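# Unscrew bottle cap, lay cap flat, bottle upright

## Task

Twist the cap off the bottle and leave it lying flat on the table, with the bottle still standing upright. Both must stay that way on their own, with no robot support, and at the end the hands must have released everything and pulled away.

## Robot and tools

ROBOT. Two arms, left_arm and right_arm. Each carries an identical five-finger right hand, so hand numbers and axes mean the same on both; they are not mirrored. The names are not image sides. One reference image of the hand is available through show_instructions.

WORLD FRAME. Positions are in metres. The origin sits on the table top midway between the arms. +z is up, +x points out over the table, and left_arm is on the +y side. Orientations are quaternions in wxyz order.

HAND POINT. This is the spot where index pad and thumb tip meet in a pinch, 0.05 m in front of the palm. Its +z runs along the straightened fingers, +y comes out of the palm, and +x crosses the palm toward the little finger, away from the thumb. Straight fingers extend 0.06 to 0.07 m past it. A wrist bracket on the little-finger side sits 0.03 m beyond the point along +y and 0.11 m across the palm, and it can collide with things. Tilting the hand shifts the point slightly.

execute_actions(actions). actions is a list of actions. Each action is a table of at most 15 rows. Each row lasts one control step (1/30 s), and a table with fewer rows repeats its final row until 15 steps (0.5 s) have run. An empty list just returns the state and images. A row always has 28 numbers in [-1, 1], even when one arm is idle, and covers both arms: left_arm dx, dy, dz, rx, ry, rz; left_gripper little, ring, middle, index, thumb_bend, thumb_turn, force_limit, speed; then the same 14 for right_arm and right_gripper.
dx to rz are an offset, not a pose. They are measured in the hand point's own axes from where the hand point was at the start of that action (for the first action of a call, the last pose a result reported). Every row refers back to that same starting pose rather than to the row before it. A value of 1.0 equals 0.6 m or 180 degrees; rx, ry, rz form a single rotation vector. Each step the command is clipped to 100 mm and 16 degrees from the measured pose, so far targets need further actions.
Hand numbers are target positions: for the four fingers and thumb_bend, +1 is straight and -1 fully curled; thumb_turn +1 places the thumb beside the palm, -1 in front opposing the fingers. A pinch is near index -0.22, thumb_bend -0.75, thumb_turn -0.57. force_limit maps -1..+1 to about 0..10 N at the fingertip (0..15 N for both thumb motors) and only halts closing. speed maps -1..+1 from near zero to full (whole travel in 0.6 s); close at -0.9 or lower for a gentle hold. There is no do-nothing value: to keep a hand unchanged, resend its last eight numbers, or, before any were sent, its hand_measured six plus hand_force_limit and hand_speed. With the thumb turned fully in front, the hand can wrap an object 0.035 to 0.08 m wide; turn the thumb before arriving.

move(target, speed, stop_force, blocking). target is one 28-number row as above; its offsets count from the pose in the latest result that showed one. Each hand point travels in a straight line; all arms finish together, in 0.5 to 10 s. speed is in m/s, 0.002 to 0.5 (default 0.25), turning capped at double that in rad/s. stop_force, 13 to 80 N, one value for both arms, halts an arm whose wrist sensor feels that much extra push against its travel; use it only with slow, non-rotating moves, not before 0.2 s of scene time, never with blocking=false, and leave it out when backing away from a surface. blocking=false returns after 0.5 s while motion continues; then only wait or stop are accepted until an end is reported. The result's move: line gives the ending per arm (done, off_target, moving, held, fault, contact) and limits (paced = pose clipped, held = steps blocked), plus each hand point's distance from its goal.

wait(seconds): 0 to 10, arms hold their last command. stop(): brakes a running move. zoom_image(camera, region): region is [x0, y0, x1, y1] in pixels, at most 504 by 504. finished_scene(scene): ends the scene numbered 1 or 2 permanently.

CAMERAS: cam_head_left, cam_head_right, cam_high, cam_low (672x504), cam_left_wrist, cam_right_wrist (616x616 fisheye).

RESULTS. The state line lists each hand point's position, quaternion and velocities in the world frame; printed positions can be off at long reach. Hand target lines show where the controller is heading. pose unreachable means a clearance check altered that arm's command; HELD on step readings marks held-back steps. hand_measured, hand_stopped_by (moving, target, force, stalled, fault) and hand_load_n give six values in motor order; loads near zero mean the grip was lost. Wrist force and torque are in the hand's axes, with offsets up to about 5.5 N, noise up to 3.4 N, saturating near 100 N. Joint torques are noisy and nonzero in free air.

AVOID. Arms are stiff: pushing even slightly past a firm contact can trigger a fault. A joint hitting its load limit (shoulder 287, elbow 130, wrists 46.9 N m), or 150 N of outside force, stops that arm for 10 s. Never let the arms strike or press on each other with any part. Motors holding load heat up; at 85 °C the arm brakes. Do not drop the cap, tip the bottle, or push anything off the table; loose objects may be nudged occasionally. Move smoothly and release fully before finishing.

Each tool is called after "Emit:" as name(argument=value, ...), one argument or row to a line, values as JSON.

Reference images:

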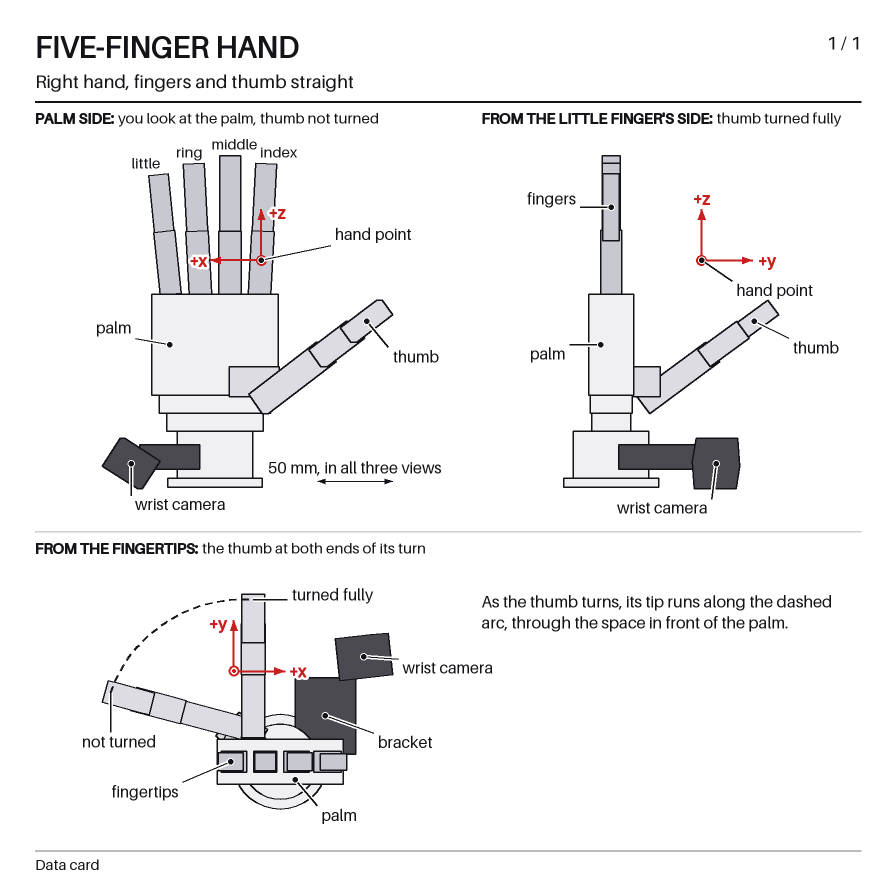

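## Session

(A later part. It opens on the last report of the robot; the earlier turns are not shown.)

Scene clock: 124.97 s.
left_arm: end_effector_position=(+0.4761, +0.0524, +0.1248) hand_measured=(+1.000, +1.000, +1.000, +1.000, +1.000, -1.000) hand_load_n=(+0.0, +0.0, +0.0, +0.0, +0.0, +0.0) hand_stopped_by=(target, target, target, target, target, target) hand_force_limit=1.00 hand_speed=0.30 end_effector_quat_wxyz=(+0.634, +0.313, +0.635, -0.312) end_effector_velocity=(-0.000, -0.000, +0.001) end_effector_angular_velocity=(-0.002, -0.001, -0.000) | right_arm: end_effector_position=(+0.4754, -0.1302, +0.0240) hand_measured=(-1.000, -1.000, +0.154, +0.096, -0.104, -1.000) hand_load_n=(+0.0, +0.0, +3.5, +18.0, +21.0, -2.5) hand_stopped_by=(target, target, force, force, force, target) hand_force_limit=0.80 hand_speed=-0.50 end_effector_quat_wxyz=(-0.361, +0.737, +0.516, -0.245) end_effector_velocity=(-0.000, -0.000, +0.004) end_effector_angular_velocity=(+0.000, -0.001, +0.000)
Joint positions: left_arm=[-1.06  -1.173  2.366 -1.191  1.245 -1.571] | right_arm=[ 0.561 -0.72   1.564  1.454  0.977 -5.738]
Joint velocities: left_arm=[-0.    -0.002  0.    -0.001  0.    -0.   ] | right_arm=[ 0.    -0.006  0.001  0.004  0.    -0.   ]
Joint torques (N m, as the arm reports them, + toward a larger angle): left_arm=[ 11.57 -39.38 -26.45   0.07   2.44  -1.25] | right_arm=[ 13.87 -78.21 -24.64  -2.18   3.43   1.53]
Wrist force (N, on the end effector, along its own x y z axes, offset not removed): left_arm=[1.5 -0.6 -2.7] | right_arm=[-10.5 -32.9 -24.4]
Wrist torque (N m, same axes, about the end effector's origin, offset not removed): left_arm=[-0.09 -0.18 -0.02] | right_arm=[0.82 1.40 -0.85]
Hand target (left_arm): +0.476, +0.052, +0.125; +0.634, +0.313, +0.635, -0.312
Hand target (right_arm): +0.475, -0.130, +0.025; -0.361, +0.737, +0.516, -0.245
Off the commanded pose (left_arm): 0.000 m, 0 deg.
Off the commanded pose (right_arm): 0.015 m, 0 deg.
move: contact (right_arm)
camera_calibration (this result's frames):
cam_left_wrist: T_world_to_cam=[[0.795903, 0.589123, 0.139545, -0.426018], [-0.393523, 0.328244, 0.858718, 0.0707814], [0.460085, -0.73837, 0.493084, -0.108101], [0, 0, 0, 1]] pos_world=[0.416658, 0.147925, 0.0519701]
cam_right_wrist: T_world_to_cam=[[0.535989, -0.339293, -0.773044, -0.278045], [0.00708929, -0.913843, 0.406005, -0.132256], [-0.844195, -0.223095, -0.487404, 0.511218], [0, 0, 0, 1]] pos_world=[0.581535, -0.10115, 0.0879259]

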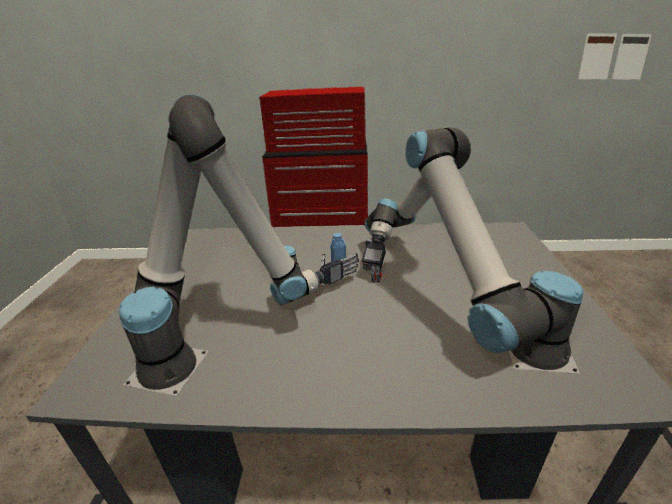

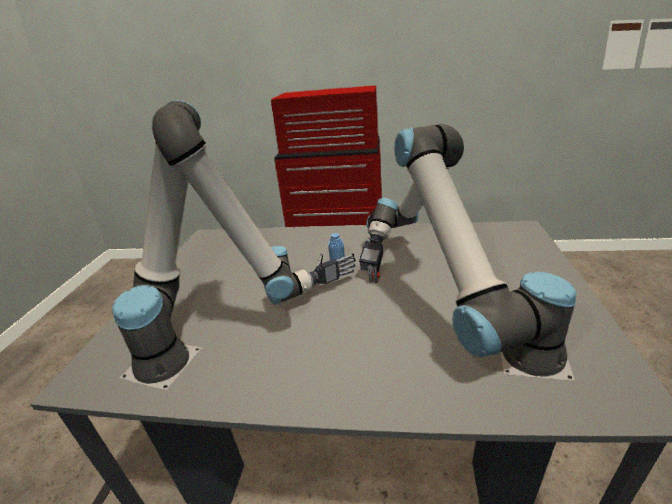

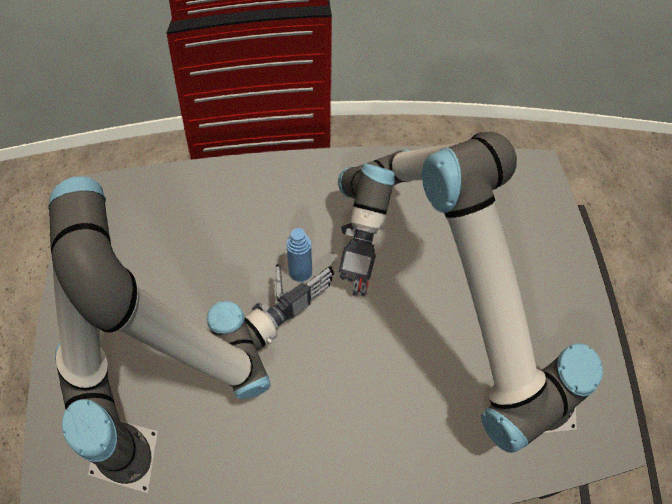

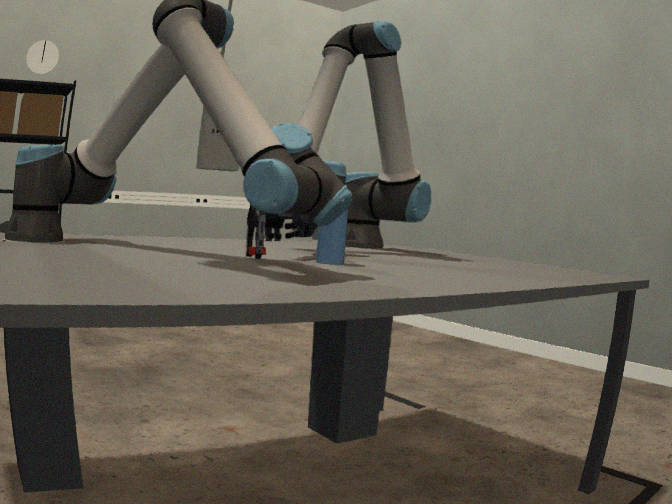

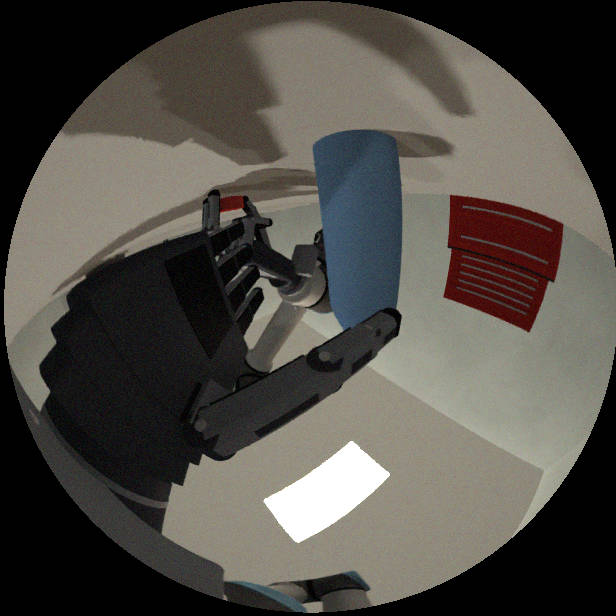

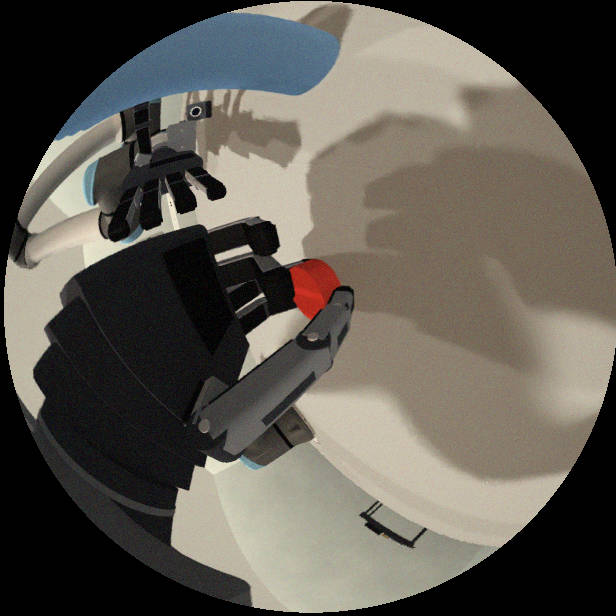

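Tips touch first; lift 4 mm, open, retreat.

Emit:
move(
  target=[0,0,0,0,0,0,1,1,1,1,1,-1,1,0.3,0,-0.005,-0.004,0,0,0,-1,-1,-0.9,-0.9,-0.9,-1,0.8,-0.5],
  speed=0.03,
)

Emit:
execute_actions(
  actions=[
    [[0,0,0,0,0,0,1,1,1,1,1,-1,1,0.3,0,0,0,0,0,0,-1,-1,0.3,0.3,0.3,-1,0.8,-0.3]],
    [[0,0,0,0,0,0,1,1,1,1,1,-1,1,0.3,0,0,0,0,0,0,-1,-1,0.3,0.3,0.3,-1,0.8,-0.3]],
  ],
)

Emit:
move(
  target=[-0.1,-0.1,-0.2,0,0,0,1,1,1,1,1,-1,1,0.3,0,-0.2,-0.16,0,0,0,-1,-1,0.3,0.3,0.3,-1,0.8,-0.3],
)

Scene clock: 125.97 s.
left_arm: end_effector_position=(+0.4761, +0.0524, +0.1248) hand_measured=(+1.000, +1.000, +1.000, +1.000, +1.000, -1.000) hand_load_n=(+0.0, +0.0, +0.0, +0.0, +0.0, +0.0) hand_stopped_by=(target, target, target, target, target, target) hand_force_limit=1.00 hand_speed=0.30 end_effector_quat_wxyz=(+0.634, +0.313, +0.635, -0.312) end_effector_velocity=(+0.000, +0.000, +0.000) end_effector_angular_velocity=(+0.000, -0.000, +0.001) | right_arm: end_effector_position=(+0.4754, -0.1303, +0.0276) hand_measured=(-1.000, -1.000, +0.154, +0.096, -0.104, -1.000) hand_load_n=(+0.0, +0.0, +4.0, +18.5, +20.5, -2.5) hand_stopped_by=(target, target, force, force, force, target) hand_force_limit=0.80 hand_speed=-0.50 end_effector_quat_wxyz=(-0.361, +0.737, +0.516, -0.245) end_effector_velocity=(+0.001, +0.000, +0.002) end_effector_angular_velocity=(+0.001, +0.000, -0.000)
Joint positions: left_arm=[-1.06  -1.173  2.366 -1.191  1.245 -1.571] | right_arm=[ 0.561 -0.724  1.565  1.458  0.977 -5.738]
Joint velocities: left_arm=[ 0.    -0.001 -0.     0.001 -0.     0.   ] | right_arm=[-0.    -0.001 -0.001  0.003 -0.001 -0.   ]
Joint torques (N m, as the arm reports them, + toward a larger angle): left_arm=[ 10.11 -38.53 -26.05  -0.37   2.52  -1.76] | right_arm=[ -1.84 -99.96 -12.6    7.11  -4.47  -4.21]
Wrist force (N, on the end effector, along its own x y z axes, offset not removed): left_arm=[0.8 0.9 -5.9] | right_arm=[-1.1 0.5 1.7]
Wrist torque (N m, same axes, about the end effector's origin, offset not removed): left_arm=[0.35 0.14 0.17] | right_arm=[-0.16 0.16 -0.09]
Hand target (left_arm): +0.476, +0.052, +0.125; +0.634, +0.313, +0.635, -0.312
Hand target (right_arm): +0.475, -0.130, +0.028; -0.361, +0.737, +0.516, -0.245
Off the commanded pose (left_arm): 0.000 m, 0 deg.
Off the commanded pose (right_arm): 0.000 m, 0 deg.
move: done
camera_calibration (this result's frames):
cam_left_wrist: T_world_to_cam=[[0.795904, 0.589119, 0.139553, -0.426019], [-0.393515, 0.328223, 0.858729, 0.0707818], [0.460089, -0.738382, 0.493061, -0.108094], [0, 0, 0, 1]] pos_world=[0.416657, 0.147929, 0.0519669]
cam_right_wrist: T_world_to_cam=[[0.536111, -0.339314, -0.77295, -0.275321], [0.00726522, -0.913768, 0.406171, -0.133889], [-0.844117, -0.223368, -0.487416, 0.512877], [0, 0, 0, 1]] pos_world=[0.581503, -0.101204, 0.0915566]

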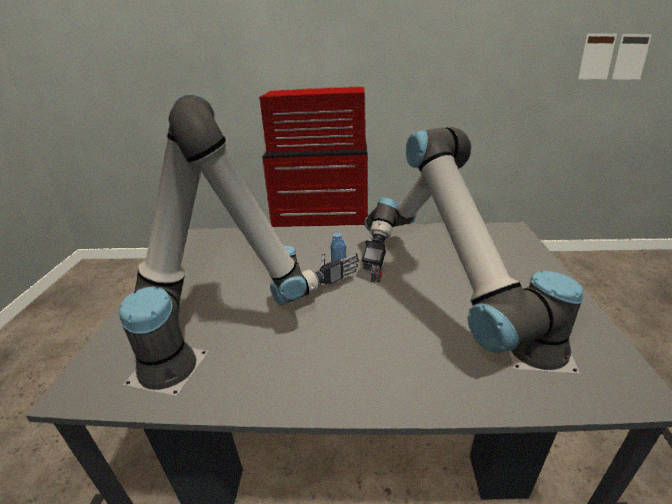

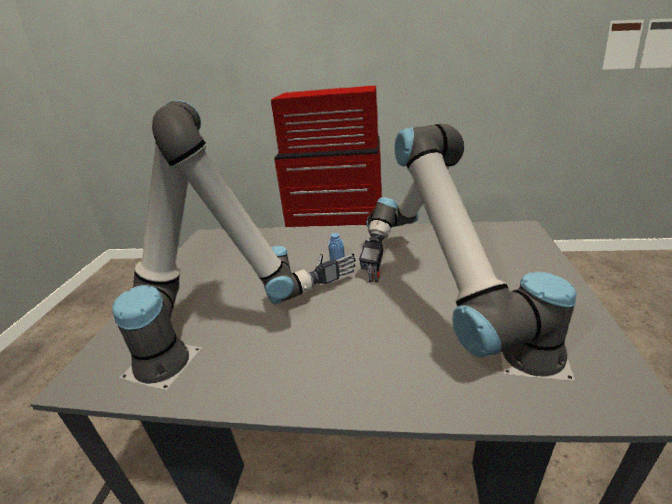

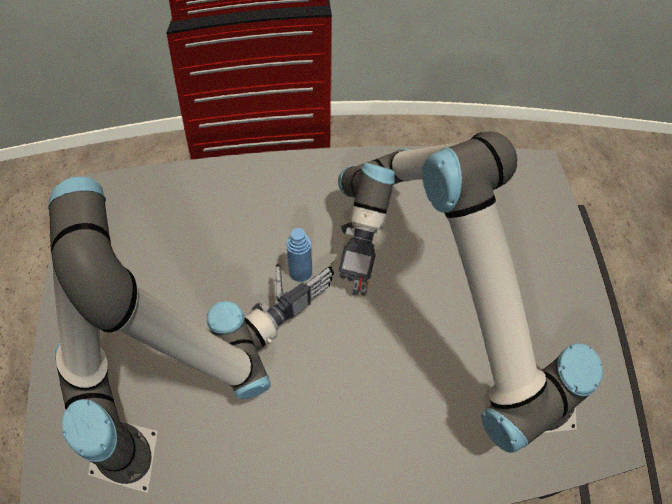

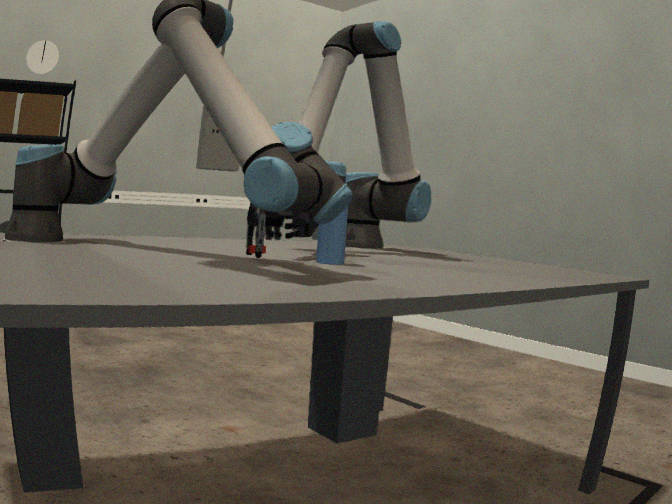

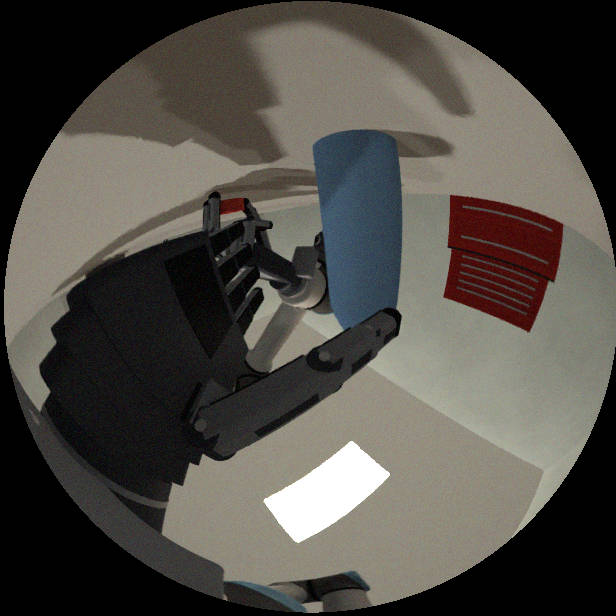

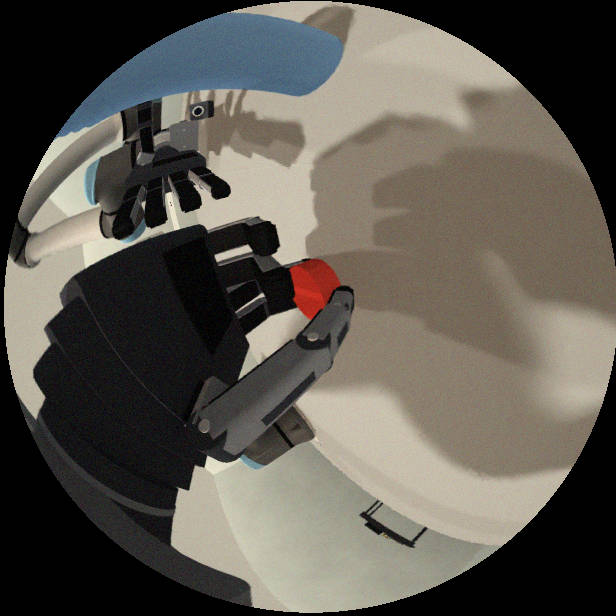

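Scene clock: 126.97 s.
left_arm: end_effector_position=(+0.4761, +0.0524, +0.1248) hand_measured=(+1.000, +1.000, +1.000, +1.000, +1.000, -1.000) hand_load_n=(+0.0, +0.0, +0.0, +0.0, +0.0, +0.0) hand_stopped_by=(target, target, target, target, target, target) hand_force_limit=1.00 hand_speed=0.30 end_effector_quat_wxyz=(+0.634, +0.313, +0.635, -0.312) end_effector_velocity=(+0.000, -0.000, +0.000) end_effector_angular_velocity=(-0.000, -0.000, +0.001) | right_arm: end_effector_position=(+0.4754, -0.1303, +0.0276) hand_measured=(-1.000, -1.000, +0.300, +0.300, +0.300, -1.000) hand_load_n=(+0.0, +0.0, +0.0, +0.0, +0.0, +0.0) hand_stopped_by=(target, target, target, target, target, target) hand_force_limit=0.80 hand_speed=-0.30 end_effector_quat_wxyz=(-0.361, +0.737, +0.516, -0.245) end_effector_velocity=(+0.001, +0.000, +0.001) end_effector_angular_velocity=(-0.000, +0.000, -0.000)
Joint positions: left_arm=[-1.06  -1.173  2.366 -1.191  1.245 -1.571] | right_arm=[ 0.561 -0.724  1.565  1.458  0.977 -5.738]
Joint velocities: left_arm=[ 0.  0. -0. -0. -0.  0.] | right_arm=[ 0.    -0.    -0.002  0.002 -0.     0.   ]
Joint torques (N m, as the arm reports them, + toward a larger angle): left_arm=[ 11.   -38.39 -25.71  -0.4    2.6   -1.58] | right_arm=[ -2.81 -75.88 -14.07   4.5   -3.38  -3.57]
Wrist force (N, on the end effector, along its own x y z axes, offset not removed): left_arm=[-1.1 1.7 -2.3] | right_arm=[4.1 0.3 -3.9]
Wrist torque (N m, same axes, about the end effector's origin, offset not removed): left_arm=[0.18 0.27 0.01] | right_arm=[0.29 -0.37 0.32]
Hand target (left_arm): +0.476, +0.052, +0.125; +0.634, +0.313, +0.635, -0.312
Hand target (right_arm): +0.475, -0.130, +0.028; -0.361, +0.737, +0.516, -0.245
Off the commanded pose (left_arm): 0.000 m, 0 deg.
Off the commanded pose (right_arm): 0.000 m, 0 deg.
Step readings (end_effector_position; steps 1 to 15: 1st action; 16 to 30: 2nd action):
0: left_arm (+0.4761, +0.0524, +0.1248) | right_arm (+0.4754, -0.1303, +0.0276)
1: left_arm (+0.4761, +0.0524, +0.1248) | right_arm (+0.4754, -0.1303, +0.0276)
2: left_arm (+0.4761, +0.0524, +0.1248) | right_arm (+0.4754, -0.1303, +0.0276)
4: left_arm (+0.4761, +0.0524, +0.1248) | right_arm (+0.4754, -0.1303, +0.0276)
8: left_arm (+0.4761, +0.0524, +0.1248) | right_arm (+0.4754, -0.1303, +0.0276)
15: left_arm (+0.4761, +0.0524, +0.1248) | right_arm (+0.4754, -0.1303, +0.0276)
16: left_arm (+0.4761, +0.0524, +0.1248) | right_arm (+0.4754, -0.1303, +0.0276)
17: left_arm (+0.4761, +0.0524, +0.1248) | right_arm (+0.4754, -0.1303, +0.0276)
19: left_arm (+0.4761, +0.0524, +0.1248) | right_arm (+0.4754, -0.1303, +0.0276)
23: left_arm (+0.4761, +0.0524, +0.1248) | right_arm (+0.4754, -0.1303, +0.0276)
30: end_effector_position above
camera_calibration (this result's frames):
cam_left_wrist: T_world_to_cam=[[0.795904, 0.589119, 0.139553, -0.426019], [-0.393515, 0.328222, 0.858729, 0.0707819], [0.460089, -0.738382, 0.493061, -0.108094], [0, 0, 0, 1]] pos_world=[0.416657, 0.147929, 0.0519668]
cam_right_wrist: T_world_to_cam=[[0.536103, -0.339301, -0.772961, -0.275267], [0.00725612, -0.913779, 0.406147, -0.133903], [-0.844121, -0.223346, -0.487417, 0.512911], [0, 0, 0, 1]] pos_world=[0.581502, -0.1012, 0.0916159]

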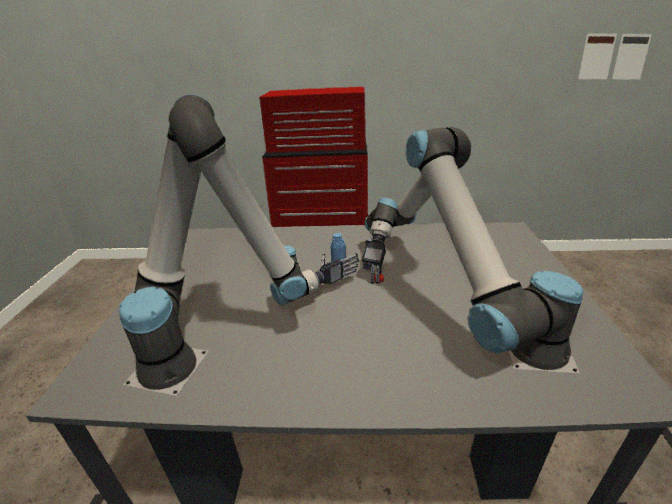

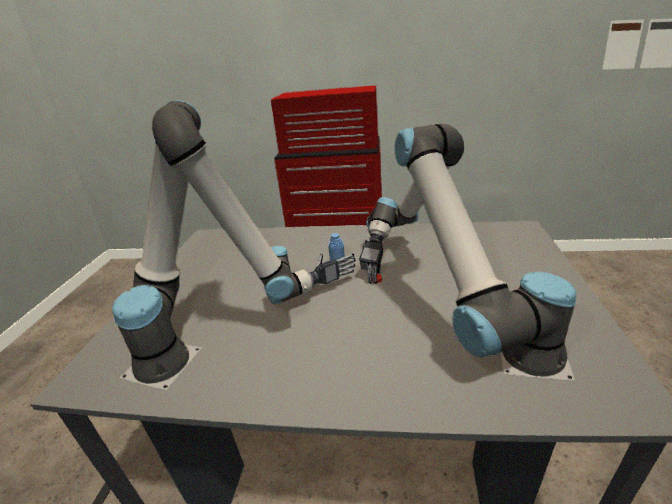

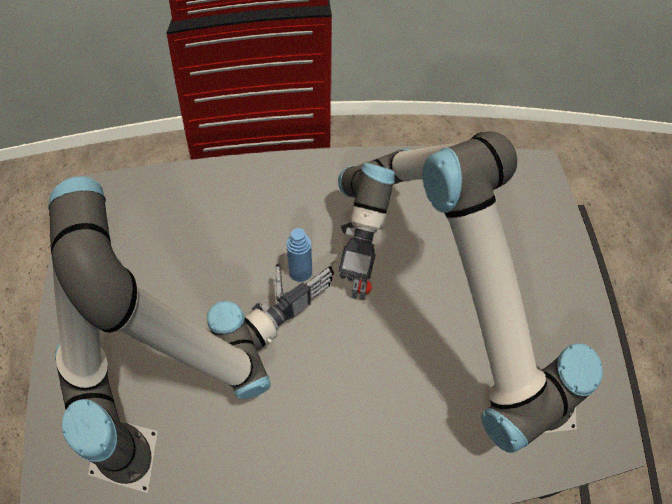

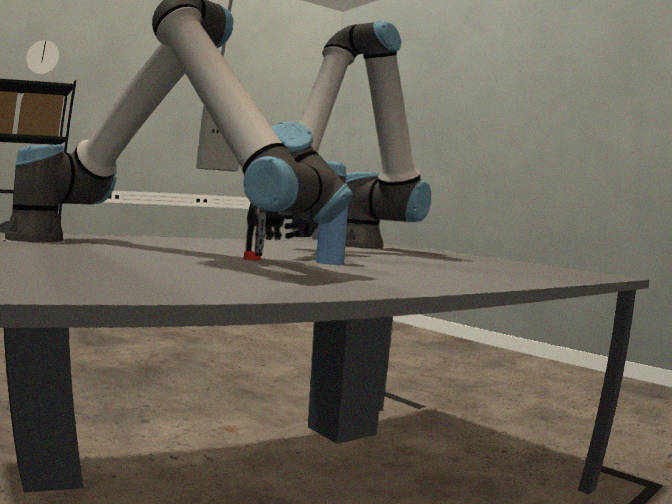

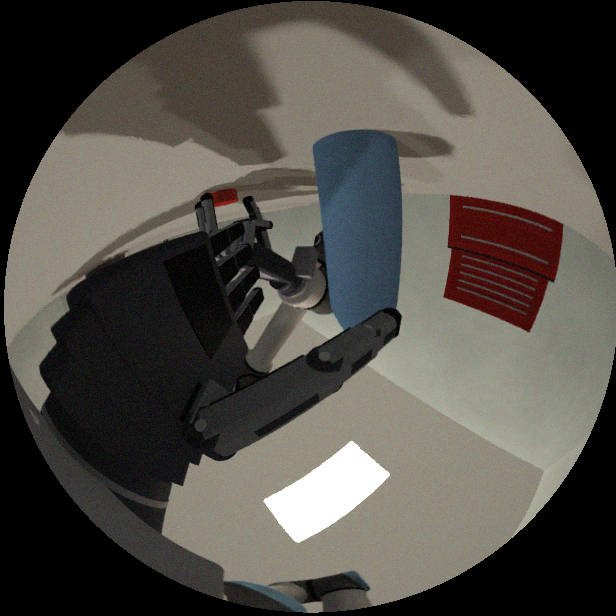

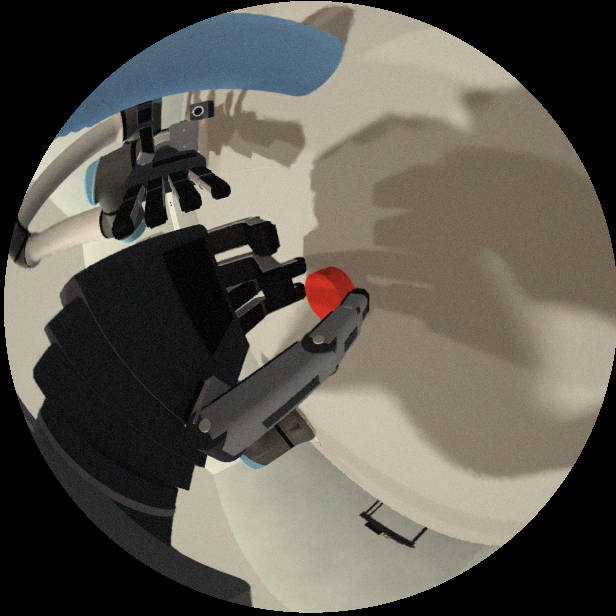

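Scene clock: 128.33 s.
left_arm: end_effector_position=(+0.3559, +0.1110, +0.1847) hand_measured=(+1.000, +1.000, +1.000, +1.000, +1.000, -1.000) hand_load_n=(+0.0, +0.0, +0.0, +0.0, +0.0, +0.0) hand_stopped_by=(target, target, target, target, target, target) hand_force_limit=1.00 hand_speed=0.30 end_effector_quat_wxyz=(+0.634, +0.313, +0.635, -0.312) end_effector_velocity=(-0.002, +0.001, +0.000) end_effector_angular_velocity=(+0.002, +0.001, +0.001) | right_arm: end_effector_position=(+0.4756, -0.1326, +0.1812) hand_measured=(-1.000, -1.000, +0.300, +0.300, +0.300, -1.000) hand_load_n=(+0.0, +0.0, +0.0, +0.0, +0.0, +0.0) hand_stopped_by=(target, target, target, target, target, target) hand_force_limit=0.80 hand_speed=-0.30 end_effector_quat_wxyz=(-0.361, +0.737, +0.516, -0.245) end_effector_velocity=(+0.000, +0.000, +0.002) end_effector_angular_velocity=(+0.001, -0.001, +0.000)
Joint positions: left_arm=[-1.341 -1.455  2.578 -1.12   0.964 -1.572] | right_arm=[ 0.558 -0.896  1.543  1.652  0.979 -5.741]
Joint velocities: left_arm=[-0.007 -0.006  0.003  0.005 -0.008 -0.001] | right_arm=[ 0.    -0.002 -0.002  0.002 -0.    -0.   ]
Joint torques (N m, as the arm reports them, + toward a larger angle): left_arm=[-14.37 -39.43 -10.75   0.6   -3.04  -1.88] | right_arm=[-15.38 -90.57 -44.69   8.1    2.55  -3.72]
Wrist force (N, on the end effector, along its own x y z axes, offset not removed): left_arm=[0.6 0.9 -1.5] | right_arm=[-3.2 0.5 -4.8]
Wrist torque (N m, same axes, about the end effector's origin, offset not removed): left_arm=[0.08 -0.11 0.04] | right_arm=[0.40 0.61 -0.29]
Hand target (left_arm): +0.356, +0.111, +0.185; +0.634, +0.313, +0.635, -0.312
Hand target (right_arm): +0.476, -0.133, +0.181; -0.361, +0.737, +0.516, -0.245
Off the commanded pose (left_arm): 0.001 m, 0 deg.
Off the commanded pose (right_arm): 0.000 m, 0 deg.
move: done
camera_calibration (this result's frames):
cam_left_wrist: T_world_to_cam=[[0.795997, 0.588996, 0.139541, -0.373217], [-0.393485, 0.328337, 0.858699, -0.0471821], [0.459954, -0.738429, 0.493117, -0.0390191], [0, 0, 0, 1]] pos_world=[0.296461, 0.206502, 0.111835]
cam_right_wrist: T_world_to_cam=[[0.536097, -0.339307, -0.772962, -0.157435], [0.0072511, -0.913778, 0.40615, -0.19841], [-0.844125, -0.223341, -0.487413, 0.58739], [0, 0, 0, 1]] pos_world=[0.58167, -0.103534, 0.245194]

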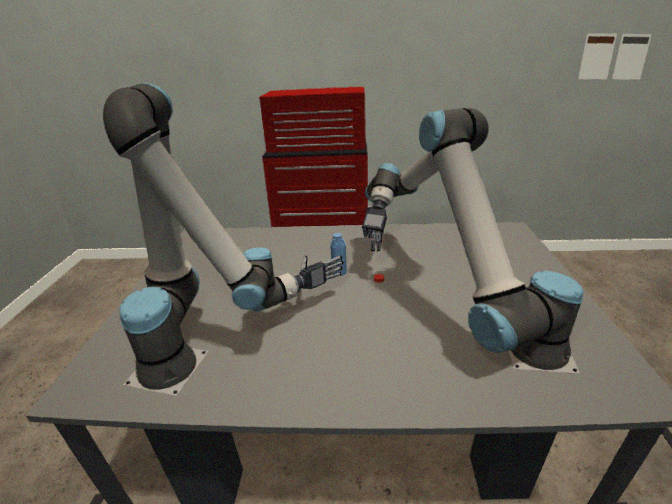

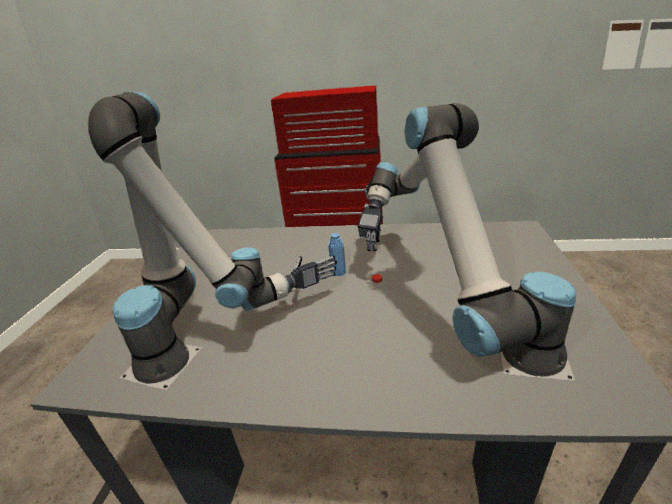

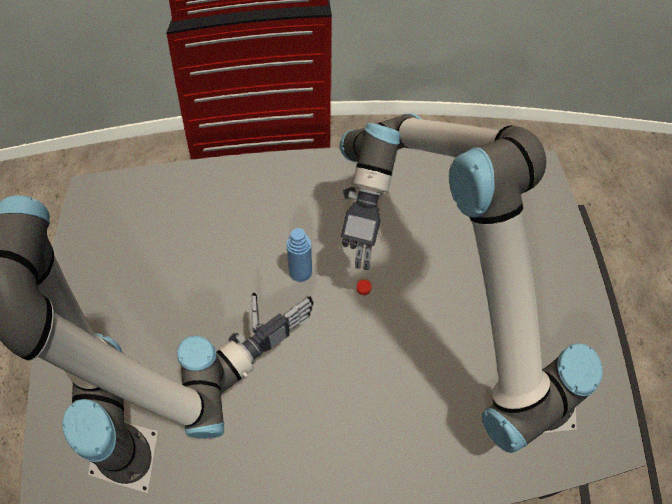

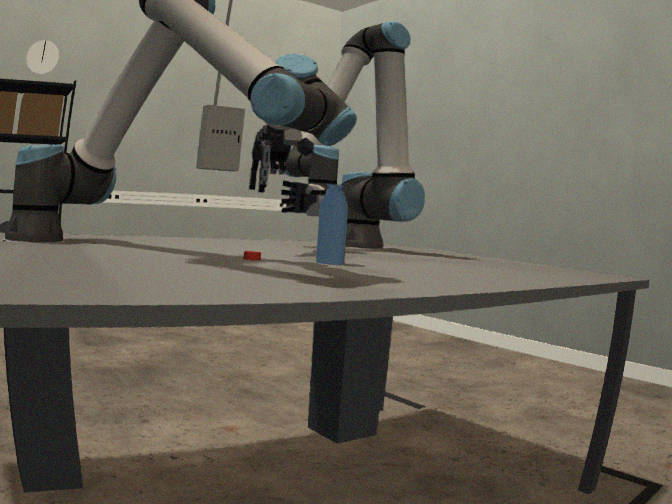

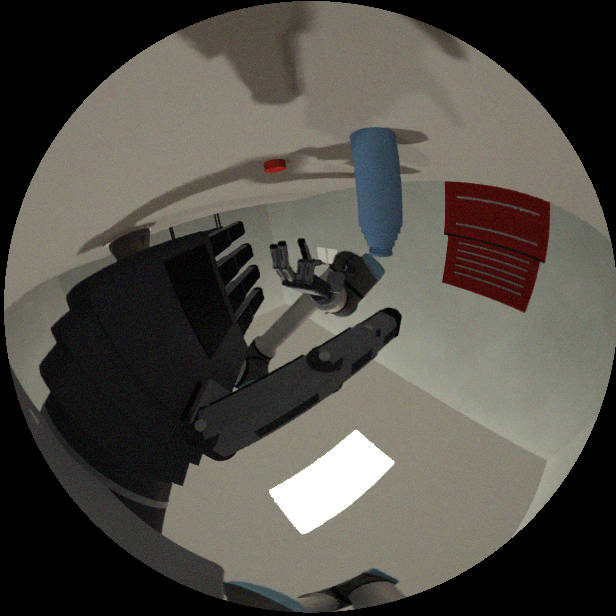

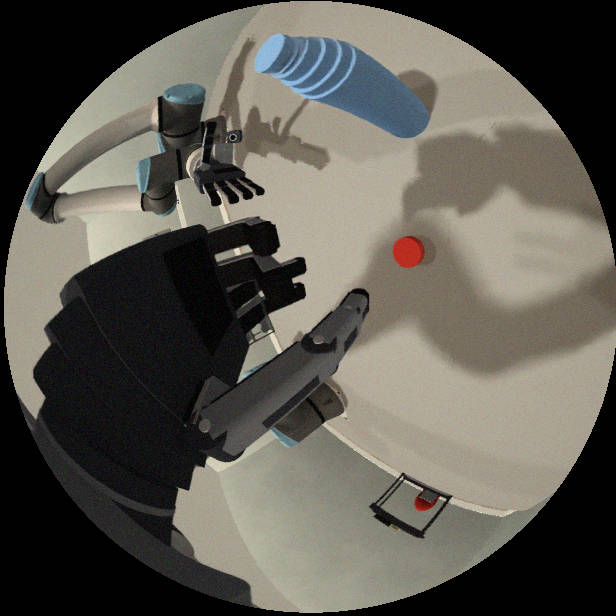

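Emit:
finished_scene(
  scene=1,
)

The scene is finished: the task was done.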